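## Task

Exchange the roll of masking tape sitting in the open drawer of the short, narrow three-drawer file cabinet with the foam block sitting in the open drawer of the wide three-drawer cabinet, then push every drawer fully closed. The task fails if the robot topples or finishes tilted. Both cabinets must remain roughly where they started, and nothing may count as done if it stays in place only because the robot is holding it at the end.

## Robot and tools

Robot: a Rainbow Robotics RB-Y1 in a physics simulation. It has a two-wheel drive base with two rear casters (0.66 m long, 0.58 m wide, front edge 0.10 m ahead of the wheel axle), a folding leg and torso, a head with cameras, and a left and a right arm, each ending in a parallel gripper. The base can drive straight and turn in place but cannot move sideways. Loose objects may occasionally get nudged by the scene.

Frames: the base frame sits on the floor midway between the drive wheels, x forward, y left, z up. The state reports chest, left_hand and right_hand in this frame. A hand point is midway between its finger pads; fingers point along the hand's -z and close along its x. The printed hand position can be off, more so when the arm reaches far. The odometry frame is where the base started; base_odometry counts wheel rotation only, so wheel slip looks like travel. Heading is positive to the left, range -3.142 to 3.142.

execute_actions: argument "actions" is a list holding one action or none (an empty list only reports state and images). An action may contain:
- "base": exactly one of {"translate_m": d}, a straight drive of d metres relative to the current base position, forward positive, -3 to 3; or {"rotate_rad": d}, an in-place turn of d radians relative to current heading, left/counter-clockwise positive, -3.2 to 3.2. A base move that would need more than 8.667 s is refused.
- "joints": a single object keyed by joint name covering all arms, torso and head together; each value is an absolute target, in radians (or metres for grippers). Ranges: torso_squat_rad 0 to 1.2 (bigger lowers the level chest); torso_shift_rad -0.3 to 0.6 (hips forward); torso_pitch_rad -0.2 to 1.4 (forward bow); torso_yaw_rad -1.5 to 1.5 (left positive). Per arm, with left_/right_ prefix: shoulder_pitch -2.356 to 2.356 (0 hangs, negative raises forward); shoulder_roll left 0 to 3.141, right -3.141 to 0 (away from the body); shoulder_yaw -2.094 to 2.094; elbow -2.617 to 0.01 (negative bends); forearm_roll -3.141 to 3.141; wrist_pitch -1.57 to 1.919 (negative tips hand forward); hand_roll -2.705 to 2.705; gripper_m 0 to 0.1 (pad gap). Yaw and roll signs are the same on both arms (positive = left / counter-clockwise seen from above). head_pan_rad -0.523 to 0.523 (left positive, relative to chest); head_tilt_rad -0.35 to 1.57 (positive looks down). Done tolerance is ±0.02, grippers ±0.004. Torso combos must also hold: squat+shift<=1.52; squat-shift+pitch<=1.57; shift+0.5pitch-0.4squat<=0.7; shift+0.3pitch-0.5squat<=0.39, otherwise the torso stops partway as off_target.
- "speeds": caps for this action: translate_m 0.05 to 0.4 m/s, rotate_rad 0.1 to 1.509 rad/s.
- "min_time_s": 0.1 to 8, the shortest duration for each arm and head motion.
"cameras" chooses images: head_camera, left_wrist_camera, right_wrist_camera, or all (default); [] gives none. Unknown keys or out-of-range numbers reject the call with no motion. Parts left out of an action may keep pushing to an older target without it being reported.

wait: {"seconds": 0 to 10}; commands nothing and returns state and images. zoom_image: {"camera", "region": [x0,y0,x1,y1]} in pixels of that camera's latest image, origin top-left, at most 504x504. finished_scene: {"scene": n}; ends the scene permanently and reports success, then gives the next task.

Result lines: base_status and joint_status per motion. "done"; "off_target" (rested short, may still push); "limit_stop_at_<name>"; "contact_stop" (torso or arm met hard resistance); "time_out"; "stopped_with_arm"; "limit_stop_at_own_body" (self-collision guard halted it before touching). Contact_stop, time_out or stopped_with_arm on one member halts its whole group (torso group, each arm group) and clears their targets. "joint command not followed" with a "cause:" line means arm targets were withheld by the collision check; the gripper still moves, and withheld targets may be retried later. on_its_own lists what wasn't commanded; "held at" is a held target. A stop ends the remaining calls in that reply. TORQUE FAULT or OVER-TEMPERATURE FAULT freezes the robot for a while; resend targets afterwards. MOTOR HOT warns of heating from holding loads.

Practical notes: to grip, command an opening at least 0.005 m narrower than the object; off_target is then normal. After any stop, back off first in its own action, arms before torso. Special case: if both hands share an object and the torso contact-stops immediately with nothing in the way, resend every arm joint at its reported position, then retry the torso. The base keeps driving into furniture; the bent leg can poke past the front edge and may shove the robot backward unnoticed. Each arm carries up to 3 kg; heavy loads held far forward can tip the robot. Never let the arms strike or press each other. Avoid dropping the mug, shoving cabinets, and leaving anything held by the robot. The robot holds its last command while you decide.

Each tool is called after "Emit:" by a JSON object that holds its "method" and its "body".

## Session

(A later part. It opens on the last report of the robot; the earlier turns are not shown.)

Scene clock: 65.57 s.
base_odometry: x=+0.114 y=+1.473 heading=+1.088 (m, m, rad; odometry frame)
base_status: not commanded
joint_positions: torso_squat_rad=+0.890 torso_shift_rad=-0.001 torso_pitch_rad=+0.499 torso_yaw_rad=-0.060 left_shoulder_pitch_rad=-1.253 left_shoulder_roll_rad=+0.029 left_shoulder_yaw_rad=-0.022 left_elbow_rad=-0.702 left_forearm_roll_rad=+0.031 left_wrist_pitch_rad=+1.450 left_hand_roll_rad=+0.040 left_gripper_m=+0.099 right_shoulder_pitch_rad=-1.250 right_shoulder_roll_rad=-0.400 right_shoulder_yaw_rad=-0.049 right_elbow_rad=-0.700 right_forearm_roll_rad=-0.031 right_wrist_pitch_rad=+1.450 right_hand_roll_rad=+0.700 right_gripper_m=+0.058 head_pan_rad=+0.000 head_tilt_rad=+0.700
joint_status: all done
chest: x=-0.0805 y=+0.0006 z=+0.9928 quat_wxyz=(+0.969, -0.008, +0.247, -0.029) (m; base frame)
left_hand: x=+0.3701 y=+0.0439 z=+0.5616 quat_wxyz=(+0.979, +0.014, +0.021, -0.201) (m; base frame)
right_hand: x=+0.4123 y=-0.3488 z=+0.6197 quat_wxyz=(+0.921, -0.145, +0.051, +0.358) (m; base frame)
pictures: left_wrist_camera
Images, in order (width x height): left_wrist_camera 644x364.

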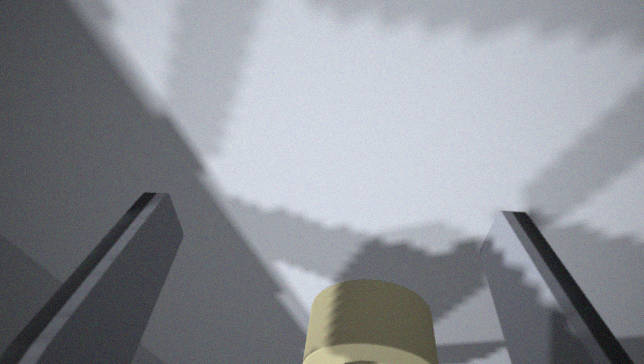

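Emit:
{"method": "execute_actions", "body": {"actions": [{"joints":{"left_gripper_m":0.015}}], "cameras": ["left_wrist_camera"]}}

Emit:
{"method": "execute_actions", "body": {"actions": [{"joints":{"torso_squat_rad":0.5,"torso_yaw_rad":0.55,"right_shoulder_roll_rad":-0.15}}]}}

Scene clock: 67.27 s.
base_odometry: x=+0.114 y=+1.473 heading=+1.088 (m, m, rad; odometry frame)
base_status: not commanded
joint_positions: torso_squat_rad=+0.890 torso_shift_rad=-0.001 torso_pitch_rad=+0.500 torso_yaw_rad=-0.060 left_shoulder_pitch_rad=-1.251 left_shoulder_roll_rad=+0.030 left_shoulder_yaw_rad=-0.022 left_elbow_rad=-0.700 left_forearm_roll_rad=+0.031 left_wrist_pitch_rad=+1.450 left_hand_roll_rad=+0.040 left_gripper_m=+0.015 right_shoulder_pitch_rad=-1.250 right_shoulder_roll_rad=-0.400 right_shoulder_yaw_rad=-0.049 right_elbow_rad=-0.700 right_forearm_roll_rad=-0.031 right_wrist_pitch_rad=+1.450 right_hand_roll_rad=+0.700 right_gripper_m=+0.058 head_pan_rad=+0.000 head_tilt_rad=+0.700
joint_status: all done
chest: x=-0.0802 y=+0.0006 z=+0.9927 quat_wxyz=(+0.969, -0.008, +0.247, -0.029) (m; base frame)
left_hand: x=+0.3690 y=+0.0451 z=+0.5601 quat_wxyz=(+0.979, +0.014, +0.023, -0.201) (m; base frame)
right_hand: x=+0.4123 y=-0.3488 z=+0.6193 quat_wxyz=(+0.921, -0.145, +0.051, +0.358) (m; base frame)
pictures: left_wrist_camera
Images, in order (width x height): left_wrist_camera 644x364.

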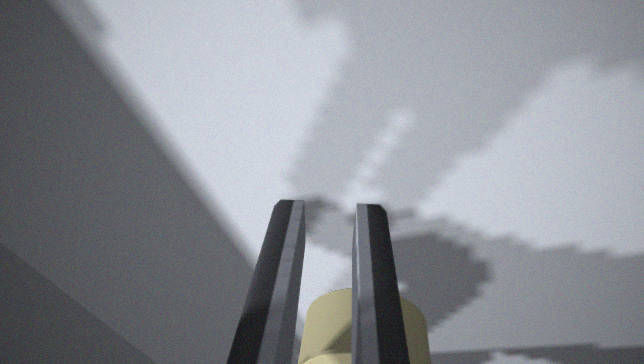

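Scene clock: 68.83 s.
base_odometry: x=+0.114 y=+1.473 heading=+1.088 (m, m, rad; odometry frame)
base_status: not commanded
joint_positions: torso_squat_rad=+0.833 torso_shift_rad=-0.001 torso_pitch_rad=+0.500 torso_yaw_rad=+0.026 left_shoulder_pitch_rad=-1.250 left_shoulder_roll_rad=+0.030 left_shoulder_yaw_rad=-0.021 left_elbow_rad=-0.700 left_forearm_roll_rad=+0.031 left_wrist_pitch_rad=+1.450 left_hand_roll_rad=+0.040 left_gripper_m=+0.015 right_shoulder_pitch_rad=-1.250 right_shoulder_roll_rad=-0.150 right_shoulder_yaw_rad=-0.049 right_elbow_rad=-0.700 right_forearm_roll_rad=-0.031 right_wrist_pitch_rad=+1.450 right_hand_roll_rad=+0.700 right_gripper_m=+0.058 head_pan_rad=+0.000 head_tilt_rad=+0.700
joint_status: torso_squat_rad contact_stop (moved -0.057 of -0.390); torso_yaw_rad contact_stop (moved +0.086 of +0.610); the others done
on_its_own: torso_squat_rad is held at +0.833, not at your +0.500, since a contact_stop; torso_yaw_rad is held at +0.026, not at your +0.550, since a contact_stop
chest: x=-0.0801 y=+0.0006 z=+1.0231 quat_wxyz=(+0.969, +0.003, +0.247, +0.013) (m; base frame)
left_hand: x=+0.3632 y=+0.0970 z=+0.5927 quat_wxyz=(+0.986, +0.034, +0.029, -0.163) (m; base frame)
right_hand: x=+0.3965 y=-0.1401 z=+0.5984 quat_wxyz=(+0.881, -0.035, +0.032, +0.471) (m; base frame)
pictures: head_camera, left_wrist_camera, right_wrist_camera
Images, in order (width x height): head_camera 896x504, left_wrist_camera 644x364, right_wrist_camera 644x364.

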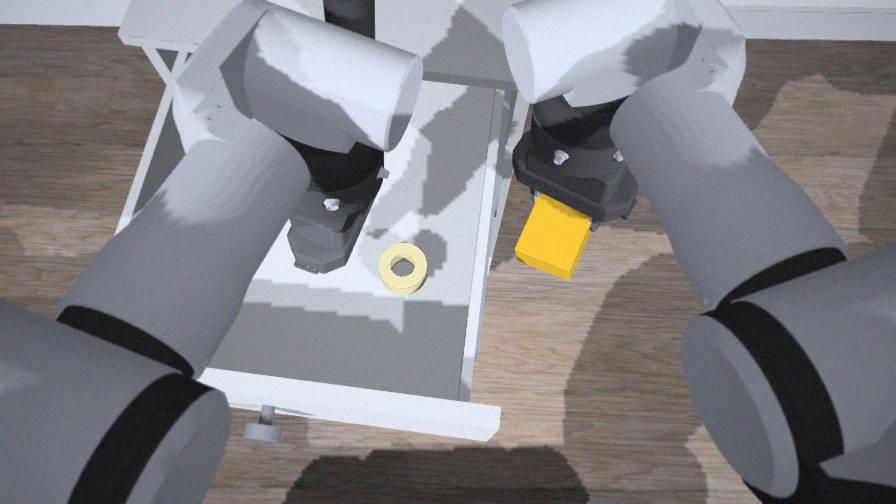

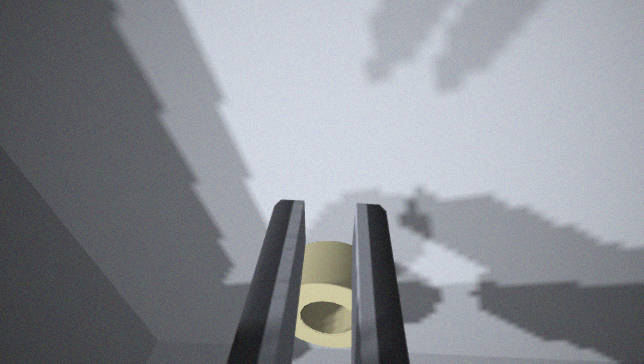

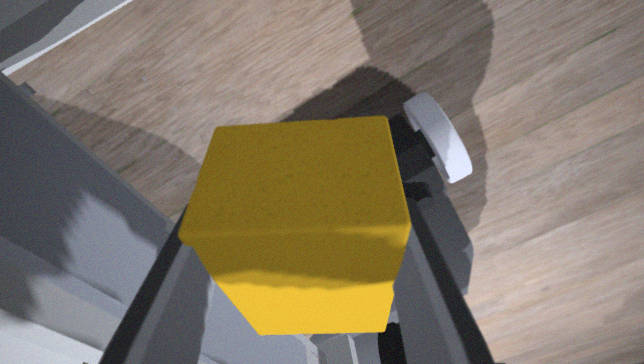

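Emit:
{"method": "execute_actions", "body": {"actions": [{"joints":{"right_shoulder_roll_rad":-0.4,"left_gripper_m":0.1,"torso_squat_rad":0.8,"torso_yaw_rad":-0.13}}], "cameras": []}}

Emit:
{"method": "execute_actions", "body": {"actions": [{"joints":{"torso_squat_rad":0.885}}], "cameras": ["head_camera","left_wrist_camera"]}}

Emit:
{"method": "execute_actions", "body": {"actions": [{"joints":{"left_gripper_m":0.015}}], "cameras": ["left_wrist_camera"]}}

Scene clock: 70.67 s.
base_odometry: x=+0.114 y=+1.473 heading=+1.088 (m, m, rad; odometry frame)
base_status: not commanded
joint_positions: torso_squat_rad=+0.800 torso_shift_rad=-0.001 torso_pitch_rad=+0.500 torso_yaw_rad=-0.130 left_shoulder_pitch_rad=-1.250 left_shoulder_roll_rad=+0.030 left_shoulder_yaw_rad=-0.021 left_elbow_rad=-0.700 left_forearm_roll_rad=+0.031 left_wrist_pitch_rad=+1.450 left_hand_roll_rad=+0.040 left_gripper_m=+0.099 right_shoulder_pitch_rad=-1.250 right_shoulder_roll_rad=-0.400 right_shoulder_yaw_rad=-0.049 right_elbow_rad=-0.700 right_forearm_roll_rad=-0.031 right_wrist_pitch_rad=+1.450 right_hand_roll_rad=+0.700 right_gripper_m=+0.058 head_pan_rad=+0.000 head_tilt_rad=+0.700
joint_status: all done
chest: x=-0.0801 y=+0.0006 z=+1.0397 quat_wxyz=(+0.967, -0.017, +0.247, -0.063) (m; base frame)
left_hand: x=+0.3700 y=+0.0033 z=+0.6057 quat_wxyz=(+0.973, -0.001, +0.020, -0.231) (m; base frame)
right_hand: x=+0.3895 y=-0.3910 z=+0.6786 quat_wxyz=(+0.929, -0.159, +0.062, +0.329) (m; base frame)
pictures: none
No camera images: the call's "cameras" was empty. Leave "cameras" out to get every camera's image.

Scene clock: 71.63 s.
base_odometry: x=+0.114 y=+1.473 heading=+1.088 (m, m, rad; odometry frame)
base_status: not commanded
joint_positions: torso_squat_rad=+0.861 torso_shift_rad=-0.003 torso_pitch_rad=+0.494 torso_yaw_rad=-0.130 left_shoulder_pitch_rad=-1.255 left_shoulder_roll_rad=+0.030 left_shoulder_yaw_rad=-0.021 left_elbow_rad=-0.703 left_forearm_roll_rad=+0.031 left_wrist_pitch_rad=+1.451 left_hand_roll_rad=+0.040 left_gripper_m=+0.099 right_shoulder_pitch_rad=-1.250 right_shoulder_roll_rad=-0.400 right_shoulder_yaw_rad=-0.049 right_elbow_rad=-0.700 right_forearm_roll_rad=-0.031 right_wrist_pitch_rad=+1.450 right_hand_roll_rad=+0.700 right_gripper_m=+0.058 head_pan_rad=+0.000 head_tilt_rad=+0.700
joint_status: torso_squat_rad contact_stop (moved +0.061 of +0.085)
on_its_own: torso_squat_rad is held at +0.861, not at your +0.885, since a contact_stop
chest: x=-0.0825 y=+0.0006 z=+1.0089 quat_wxyz=(+0.968, -0.016, +0.244, -0.063) (m; base frame)
left_hand: x=+0.3729 y=+0.0021 z=+0.5804 quat_wxyz=(+0.973, -0.001, +0.014, -0.232) (m; base frame)
right_hand: x=+0.3892 y=-0.3907 z=+0.6504 quat_wxyz=(+0.929, -0.160, +0.059, +0.329) (m; base frame)
pictures: head_camera, left_wrist_camera
Images, in order (width x height): head_camera 896x504, left_wrist_camera 644x364.

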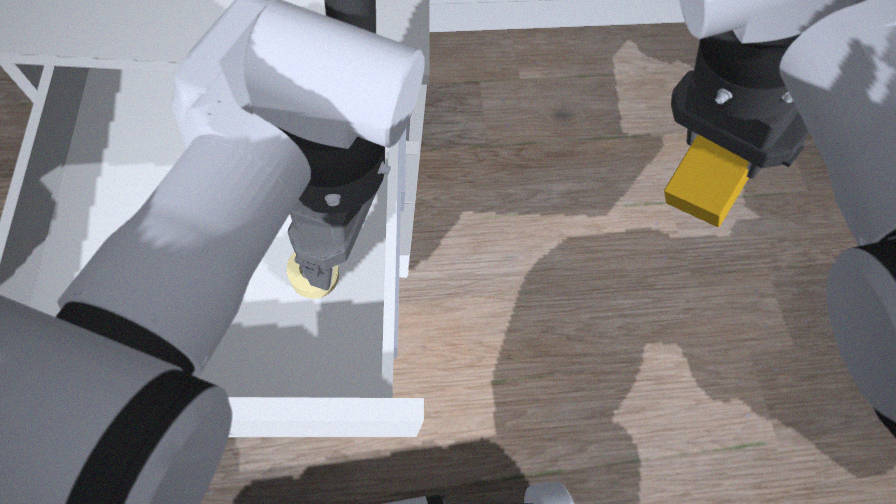

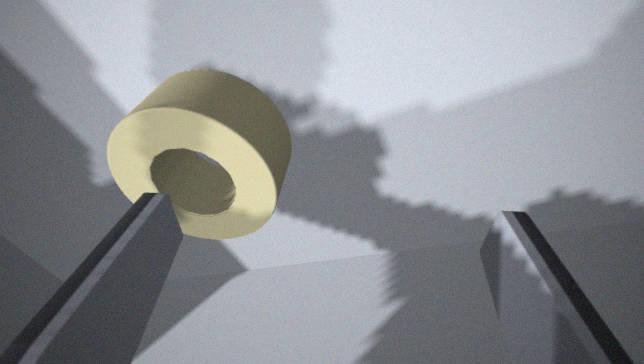

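not run: a stop came earlier in this reply.

Emit:
{"method": "execute_actions", "body": {"actions": [{"joints":{"torso_squat_rad":0.8}}], "cameras": []}}

Emit:
{"method": "execute_actions", "body": {"actions": [{"base":{"translate_m":-0.035},"joints":{"torso_yaw_rad":-0.08}}], "cameras": []}}

Emit:
{"method": "execute_actions", "body": {"actions": [{"joints":{"torso_squat_rad":0.885}}], "cameras": ["head_camera","left_wrist_camera"]}}

Emit:
{"method": "execute_actions", "body": {"actions": [{"joints":{"left_gripper_m":0.015}}], "cameras": ["left_wrist_camera"]}}

Scene clock: 73.10 s.
base_odometry: x=+0.114 y=+1.473 heading=+1.088 (m, m, rad; odometry frame)
base_status: not commanded
joint_positions: torso_squat_rad=+0.800 torso_shift_rad=-0.002 torso_pitch_rad=+0.496 torso_yaw_rad=-0.130 left_shoulder_pitch_rad=-1.250 left_shoulder_roll_rad=+0.030 left_shoulder_yaw_rad=-0.021 left_elbow_rad=-0.700 left_forearm_roll_rad=+0.031 left_wrist_pitch_rad=+1.450 left_hand_roll_rad=+0.040 left_gripper_m=+0.099 right_shoulder_pitch_rad=-1.250 right_shoulder_roll_rad=-0.400 right_shoulder_yaw_rad=-0.049 right_elbow_rad=-0.700 right_forearm_roll_rad=-0.031 right_wrist_pitch_rad=+1.450 right_hand_roll_rad=+0.700 right_gripper_m=+0.058 head_pan_rad=+0.000 head_tilt_rad=+0.700
joint_status: all done
chest: x=-0.0817 y=+0.0006 z=+1.0403 quat_wxyz=(+0.967, -0.017, +0.245, -0.063) (m; base frame)
left_hand: x=+0.3702 y=+0.0035 z=+0.6081 quat_wxyz=(+0.973, -0.001, +0.018, -0.231) (m; base frame)
right_hand: x=+0.3893 y=-0.3907 z=+0.6809 quat_wxyz=(+0.929, -0.159, +0.060, +0.329) (m; base frame)
pictures: none
No camera images: the call's "cameras" was empty. Leave "cameras" out to get every camera's image.

Scene clock: 74.30 s.
base_odometry: x=+0.097 y=+1.442 heading=+1.088 (m, m, rad; odometry frame)
base_status: done
joint_positions: torso_squat_rad=+0.800 torso_shift_rad=-0.002 torso_pitch_rad=+0.496 torso_yaw_rad=-0.080 left_shoulder_pitch_rad=-1.250 left_shoulder_roll_rad=+0.030 left_shoulder_yaw_rad=-0.021 left_elbow_rad=-0.700 left_forearm_roll_rad=+0.031 left_wrist_pitch_rad=+1.450 left_hand_roll_rad=+0.040 left_gripper_m=+0.099 right_shoulder_pitch_rad=-1.250 right_shoulder_roll_rad=-0.400 right_shoulder_yaw_rad=-0.049 right_elbow_rad=-0.700 right_forearm_roll_rad=-0.031 right_wrist_pitch_rad=+1.450 right_hand_roll_rad=+0.700 right_gripper_m=+0.058 head_pan_rad=+0.000 head_tilt_rad=+0.700
joint_status: all done
chest: x=-0.0817 y=+0.0006 z=+1.0403 quat_wxyz=(+0.969, -0.010, +0.245, -0.039) (m; base frame)
left_hand: x=+0.3692 y=+0.0337 z=+0.6083 quat_wxyz=(+0.978, +0.011, +0.021, -0.209) (m; base frame)
right_hand: x=+0.4058 y=-0.3609 z=+0.6719 quat_wxyz=(+0.923, -0.150, +0.053, +0.350) (m; base frame)
pictures: none
No camera images: the call's "cameras" was empty. Leave "cameras" out to get every camera's image.

Scene clock: 75.37 s.
base_odometry: x=+0.097 y=+1.442 heading=+1.088 (m, m, rad; odometry frame)
base_status: not commanded
joint_positions: torso_squat_rad=+0.885 torso_shift_rad=-0.002 torso_pitch_rad=+0.496 torso_yaw_rad=-0.080 left_shoulder_pitch_rad=-1.250 left_shoulder_roll_rad=+0.030 left_shoulder_yaw_rad=-0.021 left_elbow_rad=-0.700 left_forearm_roll_rad=+0.031 left_wrist_pitch_rad=+1.450 left_hand_roll_rad=+0.040 left_gripper_m=+0.099 right_shoulder_pitch_rad=-1.250 right_shoulder_roll_rad=-0.400 right_shoulder_yaw_rad=-0.049 right_elbow_rad=-0.700 right_forearm_roll_rad=-0.031 right_wrist_pitch_rad=+1.450 right_hand_roll_rad=+0.700 right_gripper_m=+0.058 head_pan_rad=+0.000 head_tilt_rad=+0.700
joint_status: all done
chest: x=-0.0816 y=+0.0006 z=+0.9959 quat_wxyz=(+0.969, -0.010, +0.245, -0.039) (m; base frame)
left_hand: x=+0.3693 y=+0.0337 z=+0.5639 quat_wxyz=(+0.978, +0.011, +0.021, -0.209) (m; base frame)
right_hand: x=+0.4059 y=-0.3609 z=+0.6275 quat_wxyz=(+0.923, -0.150, +0.053, +0.350) (m; base frame)
pictures: head_camera, left_wrist_camera
Images, in order (width x height): head_camera 896x504, left_wrist_camera 644x364.

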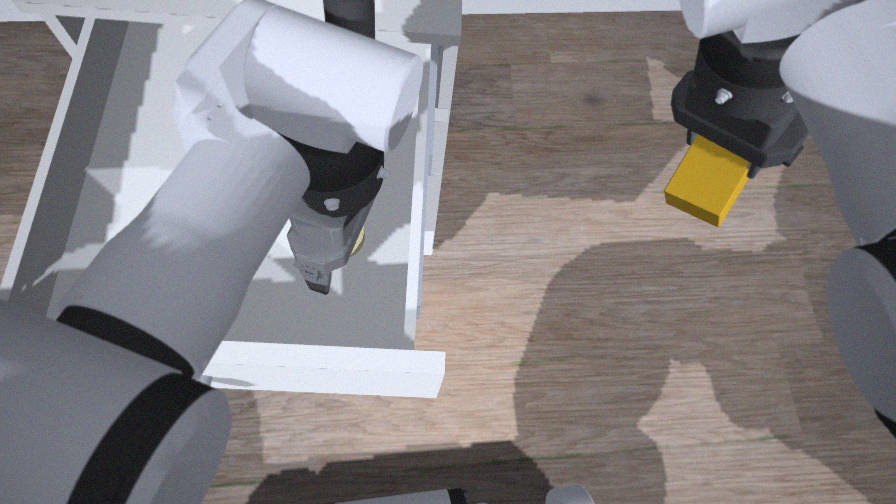

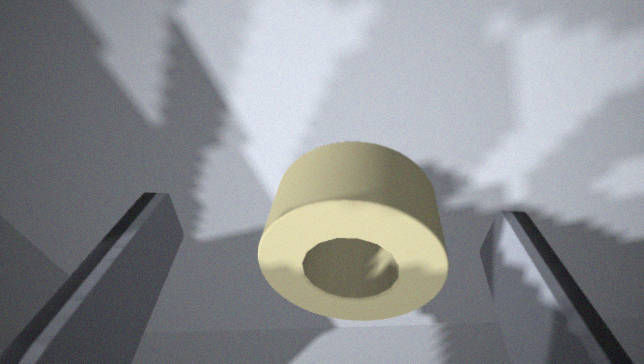

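Scene clock: 76.70 s.
base_odometry: x=+0.097 y=+1.442 heading=+1.088 (m, m, rad; odometry frame)
base_status: not commanded
joint_positions: torso_squat_rad=+0.885 torso_shift_rad=-0.002 torso_pitch_rad=+0.496 torso_yaw_rad=-0.080 left_shoulder_pitch_rad=-1.250 left_shoulder_roll_rad=+0.030 left_shoulder_yaw_rad=-0.021 left_elbow_rad=-0.700 left_forearm_roll_rad=+0.031 left_wrist_pitch_rad=+1.450 left_hand_roll_rad=+0.040 left_gripper_m=+0.049 right_shoulder_pitch_rad=-1.250 right_shoulder_roll_rad=-0.400 right_shoulder_yaw_rad=-0.049 right_elbow_rad=-0.700 right_forearm_roll_rad=-0.031 right_wrist_pitch_rad=+1.450 right_hand_roll_rad=+0.700 right_gripper_m=+0.058 head_pan_rad=+0.000 head_tilt_rad=+0.700
joint_status: left_gripper_m off_target (ended at +0.049, target +0.015)
chest: x=-0.0816 y=+0.0006 z=+0.9959 quat_wxyz=(+0.969, -0.010, +0.245, -0.039) (m; base frame)
left_hand: x=+0.3693 y=+0.0337 z=+0.5639 quat_wxyz=(+0.978, +0.011, +0.021, -0.209) (m; base frame)
right_hand: x=+0.4059 y=-0.3609 z=+0.6275 quat_wxyz=(+0.923, -0.150, +0.053, +0.350) (m; base frame)
pictures: left_wrist_camera
Images, in order (width x height): left_wrist_camera 644x364.

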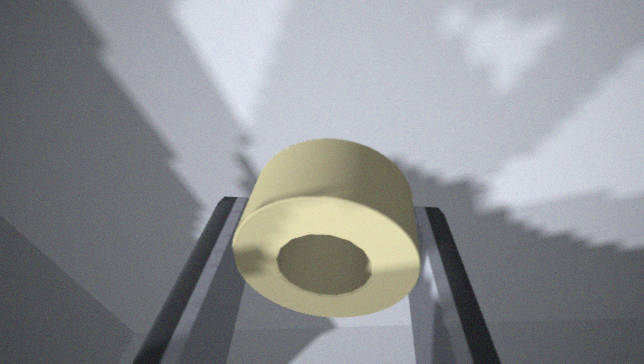

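Emit:
{"method": "execute_actions", "body": {"actions": [{"joints":{"torso_squat_rad":0.45}}], "cameras": []}}

Emit:
{"method": "execute_actions", "body": {"actions": [{"joints":{"torso_yaw_rad":0.5,"right_shoulder_roll_rad":-0.15,"left_shoulder_roll_rad":0.3}}]}}

Scene clock: 79.53 s.
base_odometry: x=+0.097 y=+1.442 heading=+1.088 (m, m, rad; odometry frame)
base_status: not commanded
joint_positions: torso_squat_rad=+0.450 torso_shift_rad=-0.002 torso_pitch_rad=+0.496 torso_yaw_rad=-0.080 left_shoulder_pitch_rad=-1.250 left_shoulder_roll_rad=+0.030 left_shoulder_yaw_rad=-0.021 left_elbow_rad=-0.700 left_forearm_roll_rad=+0.031 left_wrist_pitch_rad=+1.450 left_hand_roll_rad=+0.040 left_gripper_m=+0.049 right_shoulder_pitch_rad=-1.250 right_shoulder_roll_rad=-0.400 right_shoulder_yaw_rad=-0.049 right_elbow_rad=-0.700 right_forearm_roll_rad=-0.031 right_wrist_pitch_rad=+1.450 right_hand_roll_rad=+0.700 right_gripper_m=+0.058 head_pan_rad=+0.000 head_tilt_rad=+0.700
joint_status: all done
chest: x=-0.0820 y=+0.0007 z=+1.1829 quat_wxyz=(+0.969, -0.010, +0.245, -0.039) (m; base frame)
left_hand: x=+0.3689 y=+0.0337 z=+0.7509 quat_wxyz=(+0.978, +0.011, +0.021, -0.209) (m; base frame)
right_hand: x=+0.4055 y=-0.3608 z=+0.8145 quat_wxyz=(+0.923, -0.150, +0.053, +0.350) (m; base frame)
pictures: none
No camera images: the call's "cameras" was empty. Leave "cameras" out to get every camera's image.

Scene clock: 81.57 s.
base_odometry: x=+0.097 y=+1.442 heading=+1.088 (m, m, rad; odometry frame)
base_status: not commanded
joint_positions: torso_squat_rad=+0.450 torso_shift_rad=-0.002 torso_pitch_rad=+0.496 torso_yaw_rad=+0.500 left_shoulder_pitch_rad=-1.250 left_shoulder_roll_rad=+0.300 left_shoulder_yaw_rad=-0.022 left_elbow_rad=-0.700 left_forearm_roll_rad=+0.031 left_wrist_pitch_rad=+1.450 left_hand_roll_rad=+0.040 left_gripper_m=+0.049 right_shoulder_pitch_rad=-1.250 right_shoulder_roll_rad=-0.150 right_shoulder_yaw_rad=-0.049 right_elbow_rad=-0.700 right_forearm_roll_rad=-0.031 right_wrist_pitch_rad=+1.450 right_hand_roll_rad=+0.700 right_gripper_m=+0.058 head_pan_rad=+0.000 head_tilt_rad=+0.700
joint_status: all done
chest: x=-0.0820 y=+0.0007 z=+1.1829 quat_wxyz=(+0.939, +0.060, +0.238, +0.240) (m; base frame)
left_hand: x=+0.2441 y=+0.5212 z=+0.8740 quat_wxyz=(+0.961, +0.239, +0.039, +0.133) (m; base frame)
right_hand: x=+0.3920 y=+0.1598 z=+0.7619 quat_wxyz=(+0.763, +0.058, -0.030, +0.644) (m; base frame)
pictures: head_camera, left_wrist_camera, right_wrist_camera
Images, in order (width x height): head_camera 896x504, left_wrist_camera 644x364, right_wrist_camera 644x364.

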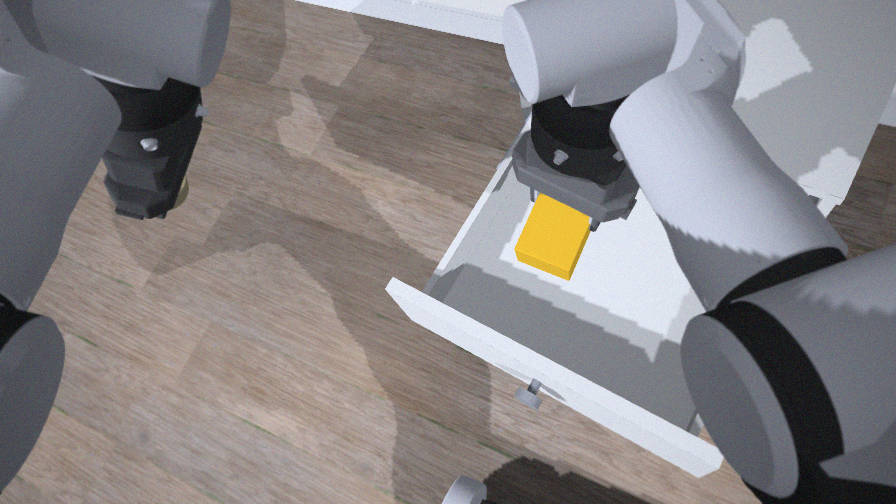

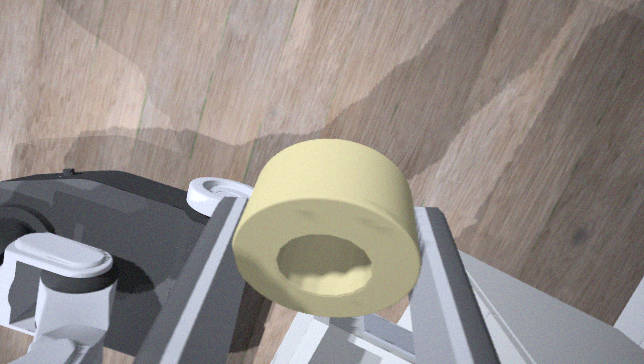

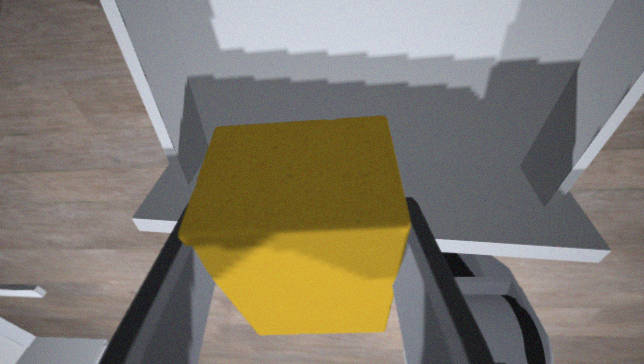

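Emit:
{"method": "execute_actions", "body": {"actions": [{"joints":{"torso_yaw_rad":0.42,"torso_squat_rad":0.84}}], "cameras": ["head_camera"]}}

Emit:
{"method": "execute_actions", "body": {"actions": [{"joints":{"right_gripper_m":0.1}}], "cameras": []}}

Emit:
{"method": "execute_actions", "body": {"actions": [{"joints":{"torso_squat_rad":0.5}}], "cameras": []}}

Emit:
{"method": "execute_actions", "body": {"actions": [{"base":{"translate_m":-0.35},"joints":{"torso_yaw_rad":0,"torso_squat_rad":0.9,"right_gripper_m":0,"right_shoulder_pitch_rad":-1.0,"right_elbow_rad":-0.3,"right_wrist_pitch_rad":-0.6,"right_shoulder_roll_rad":-0.05,"left_shoulder_roll_rad":0.5}}], "cameras": ["head_camera"]}}

Scene clock: 84.20 s.
base_odometry: x=+0.097 y=+1.442 heading=+1.088 (m, m, rad; odometry frame)
base_status: not commanded
joint_positions: torso_squat_rad=+0.840 torso_shift_rad=-0.002 torso_pitch_rad=+0.496 torso_yaw_rad=+0.420 left_shoulder_pitch_rad=-1.250 left_shoulder_roll_rad=+0.300 left_shoulder_yaw_rad=-0.022 left_elbow_rad=-0.700 left_forearm_roll_rad=+0.031 left_wrist_pitch_rad=+1.450 left_hand_roll_rad=+0.040 left_gripper_m=+0.049 right_shoulder_pitch_rad=-1.250 right_shoulder_roll_rad=-0.150 right_shoulder_yaw_rad=-0.049 right_elbow_rad=-0.700 right_forearm_roll_rad=-0.031 right_wrist_pitch_rad=+1.450 right_hand_roll_rad=+0.700 right_gripper_m=+0.058 head_pan_rad=+0.000 head_tilt_rad=+0.700
joint_status: all done
chest: x=-0.0817 y=+0.0006 z=+1.0198 quat_wxyz=(+0.948, +0.051, +0.240, +0.202) (m; base frame)
left_hand: x=+0.2799 y=+0.4847 z=+0.6917 quat_wxyz=(+0.970, +0.221, +0.033, +0.098) (m; base frame)
right_hand: x=+0.4018 y=+0.1099 z=+0.5937 quat_wxyz=(+0.786, +0.042, -0.020, +0.617) (m; base frame)
pictures: head_camera
Images, in order (width x height): head_camera 896x504.

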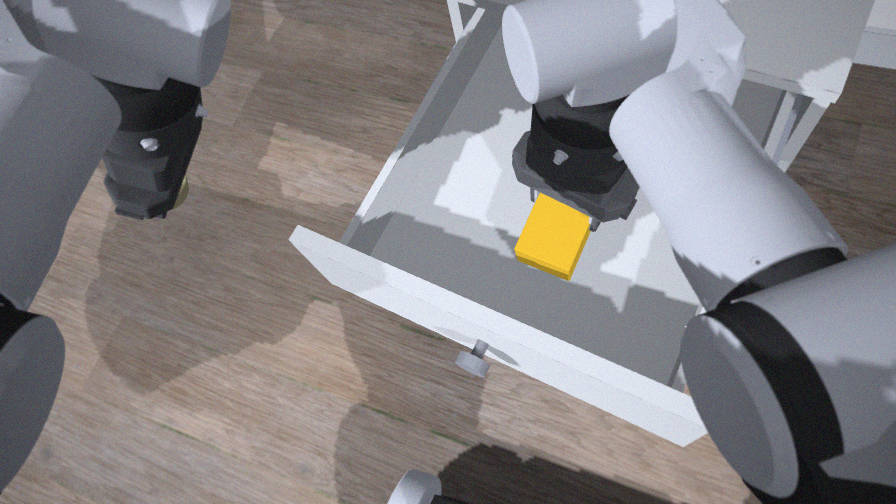

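Scene clock: 85.50 s.
base_odometry: x=+0.097 y=+1.442 heading=+1.088 (m, m, rad; odometry frame)
base_status: not commanded
joint_positions: torso_squat_rad=+0.840 torso_shift_rad=-0.002 torso_pitch_rad=+0.496 torso_yaw_rad=+0.420 left_shoulder_pitch_rad=-1.250 left_shoulder_roll_rad=+0.300 left_shoulder_yaw_rad=-0.022 left_elbow_rad=-0.700 left_forearm_roll_rad=+0.031 left_wrist_pitch_rad=+1.450 left_hand_roll_rad=+0.040 left_gripper_m=+0.049 right_shoulder_pitch_rad=-1.250 right_shoulder_roll_rad=-0.150 right_shoulder_yaw_rad=-0.049 right_elbow_rad=-0.700 right_forearm_roll_rad=-0.031 right_wrist_pitch_rad=+1.450 right_hand_roll_rad=+0.700 right_gripper_m=+0.100 head_pan_rad=+0.000 head_tilt_rad=+0.700
joint_status: all done
chest: x=-0.0817 y=+0.0006 z=+1.0198 quat_wxyz=(+0.948, +0.051, +0.240, +0.202) (m; base frame)
left_hand: x=+0.2799 y=+0.4847 z=+0.6917 quat_wxyz=(+0.970, +0.221, +0.033, +0.098) (m; base frame)
right_hand: x=+0.4018 y=+0.1099 z=+0.5937 quat_wxyz=(+0.786, +0.042, -0.020, +0.617) (m; base frame)
pictures: none
No camera images: the call's "cameras" was empty. Leave "cameras" out to get every camera's image.

Scene clock: 87.43 s.
base_odometry: x=+0.097 y=+1.442 heading=+1.088 (m, m, rad; odometry frame)
base_status: not commanded
joint_positions: torso_squat_rad=+0.500 torso_shift_rad=-0.002 torso_pitch_rad=+0.496 torso_yaw_rad=+0.420 left_shoulder_pitch_rad=-1.250 left_shoulder_roll_rad=+0.300 left_shoulder_yaw_rad=-0.022 left_elbow_rad=-0.700 left_forearm_roll_rad=+0.031 left_wrist_pitch_rad=+1.450 left_hand_roll_rad=+0.040 left_gripper_m=+0.049 right_shoulder_pitch_rad=-1.250 right_shoulder_roll_rad=-0.150 right_shoulder_yaw_rad=-0.049 right_elbow_rad=-0.700 right_forearm_roll_rad=-0.031 right_wrist_pitch_rad=+1.450 right_hand_roll_rad=+0.700 right_gripper_m=+0.100 head_pan_rad=+0.000 head_tilt_rad=+0.700
joint_status: all done
chest: x=-0.0820 y=+0.0007 z=+1.1669 quat_wxyz=(+0.948, +0.051, +0.240, +0.202) (m; base frame)
left_hand: x=+0.2795 y=+0.4848 z=+0.8389 quat_wxyz=(+0.970, +0.221, +0.033, +0.098) (m; base frame)
right_hand: x=+0.4015 y=+0.1099 z=+0.7409 quat_wxyz=(+0.786, +0.042, -0.020, +0.617) (m; base frame)
pictures: none
No camera images: the call's "cameras" was empty. Leave "cameras" out to get every camera's image.

Scene clock: 98.57 s.
TORQUE FAULT: right_elbow_rad reached its load limit. The robot stopped for 10 seconds, dropped its targets and accepts commands again. The stop added 8.4 s to the call and to motion_time.
base_odometry: x=-0.027 y=+1.206 heading=+1.087 (m, m, rad; odometry frame)
base_status: translate_m torque_fault (by the wheels' count: -0.267 of -0.350)
joint_positions: torso_squat_rad=+0.759 torso_shift_rad=-0.003 torso_pitch_rad=+0.493 torso_yaw_rad=+0.154 left_shoulder_pitch_rad=-1.250 left_shoulder_roll_rad=+0.500 left_shoulder_yaw_rad=-0.022 left_elbow_rad=-0.700 left_forearm_roll_rad=+0.031 left_wrist_pitch_rad=+1.450 left_hand_roll_rad=+0.040 left_gripper_m=+0.049 right_shoulder_pitch_rad=-1.092 right_shoulder_roll_rad=-0.085 right_shoulder_yaw_rad=-0.050 right_elbow_rad=-0.438 right_forearm_roll_rad=-0.031 right_wrist_pitch_rad=+0.003 right_hand_roll_rad=+0.700 right_gripper_m=+0.002 head_pan_rad=+0.000 head_tilt_rad=+0.700
joint_status: torso_squat_rad contact_stop (moved +0.259 of +0.400); torso_yaw_rad contact_stop (moved -0.266 of -0.420); right_shoulder_pitch_rad contact_stop (moved +0.158 of +0.250); right_shoulder_roll_rad contact_stop (moved +0.065 of +0.100); right_elbow_rad contact_stop (moved +0.263 of +0.400); right_wrist_pitch_rad contact_stop_at_right_shoulder_pitch_rad (moved -1.447 of -2.050); the others done
on_its_own: torso_squat_rad is held at +0.759, not at your +0.900, since a contact_stop; torso_yaw_rad is held at +0.154, not at your +0.000, since a contact_stop; right_shoulder_pitch_rad is held at -1.091, not at your -1.000, since a contact_stop; right_shoulder_roll_rad is held at -0.085, not at your -0.050, since a contact_stop; right_elbow_rad is held at -0.437, not at your -0.300, since a contact_stop; right_wrist_pitch_rad is held at +0.003, not at your -0.600, since a contact_stop
chest: x=-0.0829 y=+0.0006 z=+1.0609 quat_wxyz=(+0.967, +0.018, +0.244, +0.075) (m; base frame)
left_hand: x=+0.3780 y=+0.4641 z=+0.7337 quat_wxyz=(+0.971, +0.234, -0.003, +0.048) (m; base frame)
right_hand: x=+0.5062 y=+0.0139 z=+0.6141 quat_wxyz=(+0.754, -0.058, -0.478, +0.446) (m; base frame)
pictures: head_camera
Images, in order (width x height): head_camera 896x504.

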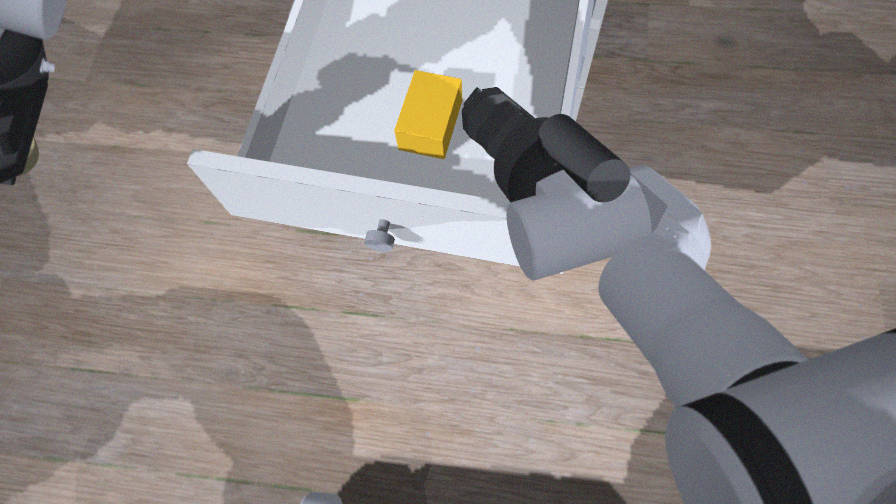

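Emit:
{"method": "execute_actions", "body": {"actions": [{"joints":{"torso_squat_rad":0.55}}], "cameras": []}}

Emit:
{"method": "execute_actions", "body": {"actions": [{"base":{"translate_m":-0.2}}], "cameras": []}}

Emit:
{"method": "execute_actions", "body": {"actions": [{"joints":{"torso_yaw_rad":0.15,"torso_squat_rad":0.9,"right_gripper_m":0,"right_shoulder_pitch_rad":-1.0,"right_elbow_rad":-0.3,"right_wrist_pitch_rad":-0.6,"right_shoulder_roll_rad":-0.05,"head_tilt_rad":0.4}}], "cameras": ["head_camera"]}}

Scene clock: 100.63 s.
base_odometry: x=-0.027 y=+1.206 heading=+1.087 (m, m, rad; odometry frame)
base_status: not commanded
joint_positions: torso_squat_rad=+0.550 torso_shift_rad=-0.003 torso_pitch_rad=+0.494 torso_yaw_rad=+0.154 left_shoulder_pitch_rad=-1.250 left_shoulder_roll_rad=+0.500 left_shoulder_yaw_rad=-0.022 left_elbow_rad=-0.700 left_forearm_roll_rad=+0.031 left_wrist_pitch_rad=+1.450 left_hand_roll_rad=+0.040 left_gripper_m=+0.049 right_shoulder_pitch_rad=-1.092 right_shoulder_roll_rad=-0.085 right_shoulder_yaw_rad=-0.050 right_elbow_rad=-0.437 right_forearm_roll_rad=-0.031 right_wrist_pitch_rad=+0.003 right_hand_roll_rad=+0.700 right_gripper_m=+0.002 head_pan_rad=+0.000 head_tilt_rad=+0.700
joint_status: all done
on_its_own: torso_yaw_rad is held at +0.154, not at your +0.000, since a contact_stop; right_shoulder_pitch_rad is held at -1.091, not at your -1.000, since a contact_stop; right_shoulder_roll_rad is held at -0.085, not at your -0.050, since a contact_stop; right_elbow_rad is held at -0.437, not at your -0.300, since a contact_stop; right_wrist_pitch_rad is held at +0.003, not at your -0.600, since a contact_stop
chest: x=-0.0832 y=+0.0007 z=+1.1498 quat_wxyz=(+0.967, +0.018, +0.244, +0.075) (m; base frame)
left_hand: x=+0.3777 y=+0.4641 z=+0.8226 quat_wxyz=(+0.971, +0.234, -0.003, +0.048) (m; base frame)
right_hand: x=+0.5058 y=+0.0139 z=+0.7028 quat_wxyz=(+0.754, -0.058, -0.478, +0.446) (m; base frame)
pictures: none
No camera images: the call's "cameras" was empty. Leave "cameras" out to get every camera's image.

Scene clock: 102.60 s.
base_odometry: x=-0.120 y=+1.029 heading=+1.085 (m, m, rad; odometry frame)
base_status: done
joint_positions: torso_squat_rad=+0.550 torso_shift_rad=-0.003 torso_pitch_rad=+0.493 torso_yaw_rad=+0.154 left_shoulder_pitch_rad=-1.250 left_shoulder_roll_rad=+0.500 left_shoulder_yaw_rad=-0.022 left_elbow_rad=-0.700 left_forearm_roll_rad=+0.031 left_wrist_pitch_rad=+1.450 left_hand_roll_rad=+0.040 left_gripper_m=+0.049 right_shoulder_pitch_rad=-1.091 right_shoulder_roll_rad=-0.085 right_shoulder_yaw_rad=-0.050 right_elbow_rad=-0.437 right_forearm_roll_rad=-0.031 right_wrist_pitch_rad=+0.003 right_hand_roll_rad=+0.700 right_gripper_m=+0.002 head_pan_rad=+0.000 head_tilt_rad=+0.700
joint_status: not commanded
on_its_own: torso_yaw_rad is held at +0.154, not at your +0.000, since a contact_stop; right_shoulder_pitch_rad is held at -1.091, not at your -1.000, since a contact_stop; right_shoulder_roll_rad is held at -0.085, not at your -0.050, since a contact_stop; right_elbow_rad is held at -0.437, not at your -0.300, since a contact_stop; right_wrist_pitch_rad is held at +0.003, not at your -0.600, since a contact_stop
chest: x=-0.0832 y=+0.0007 z=+1.1498 quat_wxyz=(+0.967, +0.018, +0.244, +0.075) (m; base frame)
left_hand: x=+0.3777 y=+0.4641 z=+0.8226 quat_wxyz=(+0.971, +0.234, -0.004, +0.048) (m; base frame)
right_hand: x=+0.5057 y=+0.0138 z=+0.7028 quat_wxyz=(+0.754, -0.058, -0.478, +0.446) (m; base frame)
pictures: none
No camera images: the call's "cameras" was empty. Leave "cameras" out to get every camera's image.

Scene clock: 104.60 s.
base_odometry: x=-0.120 y=+1.029 heading=+1.085 (m, m, rad; odometry frame)
base_status: not commanded
joint_positions: torso_squat_rad=+0.900 torso_shift_rad=-0.003 torso_pitch_rad=+0.494 torso_yaw_rad=+0.150 left_shoulder_pitch_rad=-1.250 left_shoulder_roll_rad=+0.500 left_shoulder_yaw_rad=-0.022 left_elbow_rad=-0.700 left_forearm_roll_rad=+0.031 left_wrist_pitch_rad=+1.450 left_hand_roll_rad=+0.040 left_gripper_m=+0.049 right_shoulder_pitch_rad=-1.000 right_shoulder_roll_rad=-0.050 right_shoulder_yaw_rad=-0.050 right_elbow_rad=-0.300 right_forearm_roll_rad=-0.031 right_wrist_pitch_rad=-0.600 right_hand_roll_rad=+0.700 right_gripper_m=+0.000 head_pan_rad=+0.000 head_tilt_rad=+0.400
joint_status: all done
chest: x=-0.0827 y=+0.0006 z=+0.9881 quat_wxyz=(+0.967, +0.018, +0.244, +0.073) (m; base frame)
left_hand: x=+0.3799 y=+0.4618 z=+0.6601 quat_wxyz=(+0.971, +0.233, -0.004, +0.046) (m; base frame)
right_hand: x=+0.4745 y=+0.0092 z=+0.5658 quat_wxyz=(+0.674, -0.076, -0.632, +0.375) (m; base frame)
pictures: head_camera
Images, in order (width x height): head_camera 896x504.

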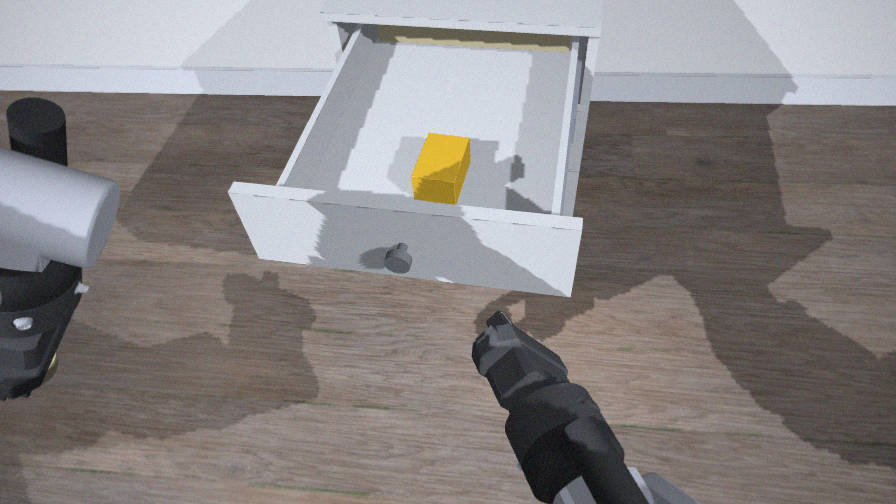

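Emit:
{"method": "execute_actions", "body": {"actions": [{"base":{"translate_m":0.5},"speeds":{"translate_m":0.12}}], "cameras": ["head_camera"]}}

Scene clock: 109.73 s.
base_odometry: x=+0.114 y=+1.471 heading=+1.085 (m, m, rad; odometry frame)
base_status: done
joint_positions: torso_squat_rad=+0.900 torso_shift_rad=-0.003 torso_pitch_rad=+0.494 torso_yaw_rad=+0.150 left_shoulder_pitch_rad=-1.250 left_shoulder_roll_rad=+0.500 left_shoulder_yaw_rad=-0.022 left_elbow_rad=-0.700 left_forearm_roll_rad=+0.031 left_wrist_pitch_rad=+1.450 left_hand_roll_rad=+0.040 left_gripper_m=+0.049 right_shoulder_pitch_rad=-0.999 right_shoulder_roll_rad=-0.049 right_shoulder_yaw_rad=-0.049 right_elbow_rad=-0.300 right_forearm_roll_rad=-0.031 right_wrist_pitch_rad=-0.600 right_hand_roll_rad=+0.700 right_gripper_m=+0.000 head_pan_rad=+0.000 head_tilt_rad=+0.400
joint_status: not commanded
chest: x=-0.0826 y=+0.0006 z=+0.9881 quat_wxyz=(+0.967, +0.018, +0.244, +0.073) (m; base frame)
left_hand: x=+0.3799 y=+0.4617 z=+0.6600 quat_wxyz=(+0.971, +0.233, -0.004, +0.046) (m; base frame)
right_hand: x=+0.4739 y=+0.0094 z=+0.5652 quat_wxyz=(+0.674, -0.076, -0.631, +0.375) (m; base frame)
pictures: head_camera
Images, in order (width x height): head_camera 896x504.

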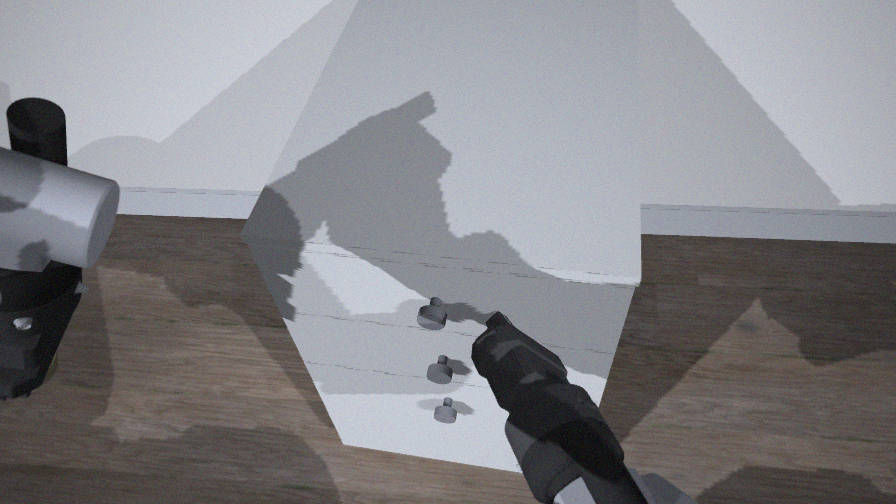

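Emit:
{"method": "execute_actions", "body": {"actions": [{"base":{"translate_m":-0.3},"joints":{"torso_squat_rad":0,"torso_yaw_rad":0,"left_shoulder_roll_rad":0.3,"right_shoulder_pitch_rad":-1.3,"right_elbow_rad":-0.7,"right_wrist_pitch_rad":1.5,"right_shoulder_roll_rad":-0.3,"head_tilt_rad":0.6}}], "cameras": []}}

Emit:
{"method": "execute_actions", "body": {"actions": [{"base":{"rotate_rad":-2.615}}], "cameras": []}}

Emit:
{"method": "execute_actions", "body": {"actions": [{"base":{"translate_m":2.158}}], "cameras": []}}

Emit:
{"method": "execute_actions", "body": {"actions": [{"base":{"rotate_rad":-0.524}}], "cameras": []}}

Emit:
{"method": "execute_actions", "body": {"actions": [{"base":{"translate_m":0.32}}], "cameras": ["head_camera"]}}

Scene clock: 112.70 s.
base_odometry: x=-0.027 y=+1.206 heading=+1.083 (m, m, rad; odometry frame)
base_status: done
joint_positions: torso_squat_rad=+0.898 torso_shift_rad=-0.003 torso_pitch_rad=+0.495 torso_yaw_rad=+0.150 left_shoulder_pitch_rad=-1.250 left_shoulder_roll_rad=+0.300 left_shoulder_yaw_rad=-0.022 left_elbow_rad=-0.700 left_forearm_roll_rad=+0.031 left_wrist_pitch_rad=+1.450 left_hand_roll_rad=+0.040 left_gripper_m=+0.049 right_shoulder_pitch_rad=-1.300 right_shoulder_roll_rad=-0.300 right_shoulder_yaw_rad=-0.049 right_elbow_rad=-0.700 right_forearm_roll_rad=-0.031 right_wrist_pitch_rad=+1.500 right_hand_roll_rad=+0.700 right_gripper_m=+0.000 head_pan_rad=+0.000 head_tilt_rad=+0.600
joint_status: torso_squat_rad contact_stop (moved -0.002 of -0.900); torso_yaw_rad contact_stop (moved +0.000 of -0.150); the others done
on_its_own: torso_squat_rad is held at +0.898, not at your +0.000, since a contact_stop; torso_yaw_rad is held at +0.150, not at your +0.000, since a contact_stop
chest: x=-0.0823 y=+0.0006 z=+0.9891 quat_wxyz=(+0.967, +0.018, +0.244, +0.073) (m; base frame)
left_hand: x=+0.3784 y=+0.3404 z=+0.6086 quat_wxyz=(+0.987, +0.161, +0.012, -0.020) (m; base frame)
right_hand: x=+0.4544 y=-0.1438 z=+0.5974 quat_wxyz=(+0.876, -0.067, +0.016, +0.477) (m; base frame)
pictures: none
No camera images: the call's "cameras" was empty. Leave "cameras" out to get every camera's image.

not run: a stop came earlier in this reply.

not run: a stop came earlier in this reply.

not run: a stop came earlier in this reply.

not run: a stop came earlier in this reply.

Emit:
{"method": "execute_actions", "body": {"actions": [{"base":{"rotate_rad":-2.613},"joints":{"torso_squat_rad":0,"torso_yaw_rad":0,"head_pan_rad":0.5}}], "cameras": []}}

Emit:
{"method": "execute_actions", "body": {"actions": [{"base":{"translate_m":2.158},"joints":{"head_pan_rad":0}}], "cameras": []}}

Emit:
{"method": "execute_actions", "body": {"actions": [{"base":{"rotate_rad":-0.524}}], "cameras": []}}

Emit:
{"method": "execute_actions", "body": {"actions": [{"base":{"translate_m":0.32}}], "cameras": ["head_camera"]}}

Scene clock: 118.10 s.
base_odometry: x=-0.027 y=+1.206 heading=-1.529 (m, m, rad; odometry frame)
base_status: done
joint_positions: torso_squat_rad=+0.000 torso_shift_rad=-0.003 torso_pitch_rad=+0.495 torso_yaw_rad=+0.000 left_shoulder_pitch_rad=-1.250 left_shoulder_roll_rad=+0.300 left_shoulder_yaw_rad=-0.022 left_elbow_rad=-0.700 left_forearm_roll_rad=+0.031 left_wrist_pitch_rad=+1.450 left_hand_roll_rad=+0.040 left_gripper_m=+0.049 right_shoulder_pitch_rad=-1.300 right_shoulder_roll_rad=-0.300 right_shoulder_yaw_rad=-0.049 right_elbow_rad=-0.700 right_forearm_roll_rad=-0.031 right_wrist_pitch_rad=+1.500 right_hand_roll_rad=+0.700 right_gripper_m=+0.000 head_pan_rad=+0.500 head_tilt_rad=+0.600
joint_status: all done
chest: x=-0.0830 y=+0.0007 z=+1.2528 quat_wxyz=(+0.970, -0.001, +0.245, +0.000) (m; base frame)
left_hand: x=+0.4166 y=+0.2494 z=+0.8513 quat_wxyz=(+0.988, +0.127, +0.001, -0.085) (m; base frame)
right_hand: x=+0.4283 y=-0.2404 z=+0.8749 quat_wxyz=(+0.903, -0.097, +0.037, +0.417) (m; base frame)
pictures: none
No camera images: the call's "cameras" was empty. Leave "cameras" out to get every camera's image.

Scene clock: 124.83 s.
base_odometry: x=+0.063 y=-0.951 heading=-1.529 (m, m, rad; odometry frame)
base_status: done
joint_positions: torso_squat_rad=+0.000 torso_shift_rad=-0.003 torso_pitch_rad=+0.495 torso_yaw_rad=+0.000 left_shoulder_pitch_rad=-1.250 left_shoulder_roll_rad=+0.300 left_shoulder_yaw_rad=-0.022 left_elbow_rad=-0.700 left_forearm_roll_rad=+0.031 left_wrist_pitch_rad=+1.450 left_hand_roll_rad=+0.040 left_gripper_m=+0.049 right_shoulder_pitch_rad=-1.300 right_shoulder_roll_rad=-0.300 right_shoulder_yaw_rad=-0.049 right_elbow_rad=-0.700 right_forearm_roll_rad=-0.031 right_wrist_pitch_rad=+1.500 right_hand_roll_rad=+0.700 right_gripper_m=+0.000 head_pan_rad=+0.000 head_tilt_rad=+0.600
joint_status: all done
chest: x=-0.0830 y=+0.0007 z=+1.2528 quat_wxyz=(+0.970, -0.001, +0.245, +0.000) (m; base frame)
left_hand: x=+0.4166 y=+0.2494 z=+0.8514 quat_wxyz=(+0.988, +0.127, +0.001, -0.085) (m; base frame)
right_hand: x=+0.4283 y=-0.2404 z=+0.8749 quat_wxyz=(+0.903, -0.097, +0.037, +0.417) (m; base frame)
pictures: none
No camera images: the call's "cameras" was empty. Leave "cameras" out to get every camera's image.

Scene clock: 127.20 s.
base_odometry: x=+0.063 y=-0.950 heading=-2.053 (m, m, rad; odometry frame)
base_status: done
joint_positions: torso_squat_rad=+0.000 torso_shift_rad=-0.003 torso_pitch_rad=+0.495 torso_yaw_rad=+0.000 left_shoulder_pitch_rad=-1.250 left_shoulder_roll_rad=+0.300 left_shoulder_yaw_rad=-0.022 left_elbow_rad=-0.700 left_forearm_roll_rad=+0.031 left_wrist_pitch_rad=+1.450 left_hand_roll_rad=+0.040 left_gripper_m=+0.049 right_shoulder_pitch_rad=-1.300 right_shoulder_roll_rad=-0.300 right_shoulder_yaw_rad=-0.049 right_elbow_rad=-0.700 right_forearm_roll_rad=-0.031 right_wrist_pitch_rad=+1.500 right_hand_roll_rad=+0.700 right_gripper_m=+0.000 head_pan_rad=+0.000 head_tilt_rad=+0.600
joint_status: not commanded
chest: x=-0.0830 y=+0.0007 z=+1.2528 quat_wxyz=(+0.970, -0.001, +0.245, +0.000) (m; base frame)
left_hand: x=+0.4166 y=+0.2494 z=+0.8514 quat_wxyz=(+0.988, +0.127, +0.001, -0.085) (m; base frame)
right_hand: x=+0.4283 y=-0.2404 z=+0.8749 quat_wxyz=(+0.903, -0.097, +0.037, +0.417) (m; base frame)
pictures: none
No camera images: the call's "cameras" was empty. Leave "cameras" out to get every camera's image.

Scene clock: 129.27 s.
base_odometry: x=-0.085 y=-1.234 heading=-2.053 (m, m, rad; odometry frame)
base_status: done
joint_positions: torso_squat_rad=+0.000 torso_shift_rad=-0.003 torso_pitch_rad=+0.495 torso_yaw_rad=+0.000 left_shoulder_pitch_rad=-1.250 left_shoulder_roll_rad=+0.300 left_shoulder_yaw_rad=-0.022 left_elbow_rad=-0.700 left_forearm_roll_rad=+0.031 left_wrist_pitch_rad=+1.450 left_hand_roll_rad=+0.040 left_gripper_m=+0.049 right_shoulder_pitch_rad=-1.300 right_shoulder_roll_rad=-0.300 right_shoulder_yaw_rad=-0.049 right_elbow_rad=-0.700 right_forearm_roll_rad=-0.031 right_wrist_pitch_rad=+1.500 right_hand_roll_rad=+0.700 right_gripper_m=+0.000 head_pan_rad=+0.000 head_tilt_rad=+0.600
joint_status: not commanded
chest: x=-0.0829 y=+0.0007 z=+1.2528 quat_wxyz=(+0.970, -0.001, +0.245, +0.000) (m; base frame)
left_hand: x=+0.4167 y=+0.2493 z=+0.8513 quat_wxyz=(+0.988, +0.127, +0.001, -0.085) (m; base frame)
right_hand: x=+0.4284 y=-0.2404 z=+0.8748 quat_wxyz=(+0.903, -0.097, +0.037, +0.417) (m; base frame)
pictures: head_camera
Images, in order (width x height): head_camera 896x504.

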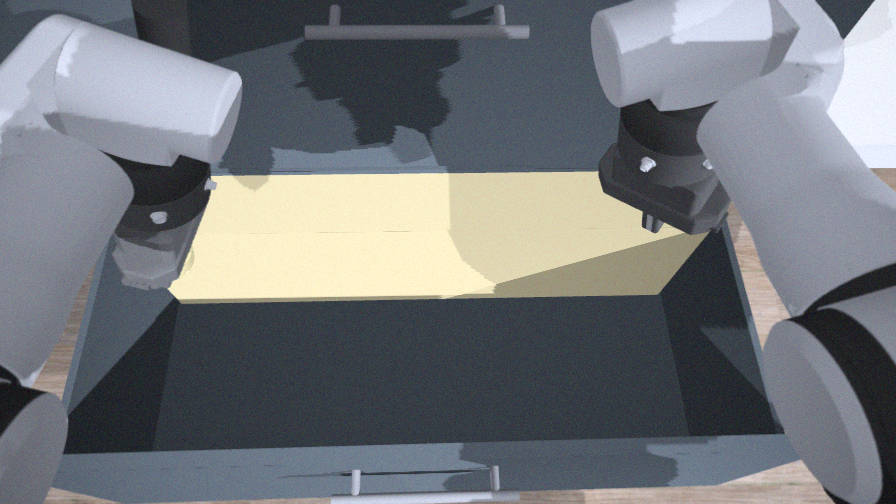

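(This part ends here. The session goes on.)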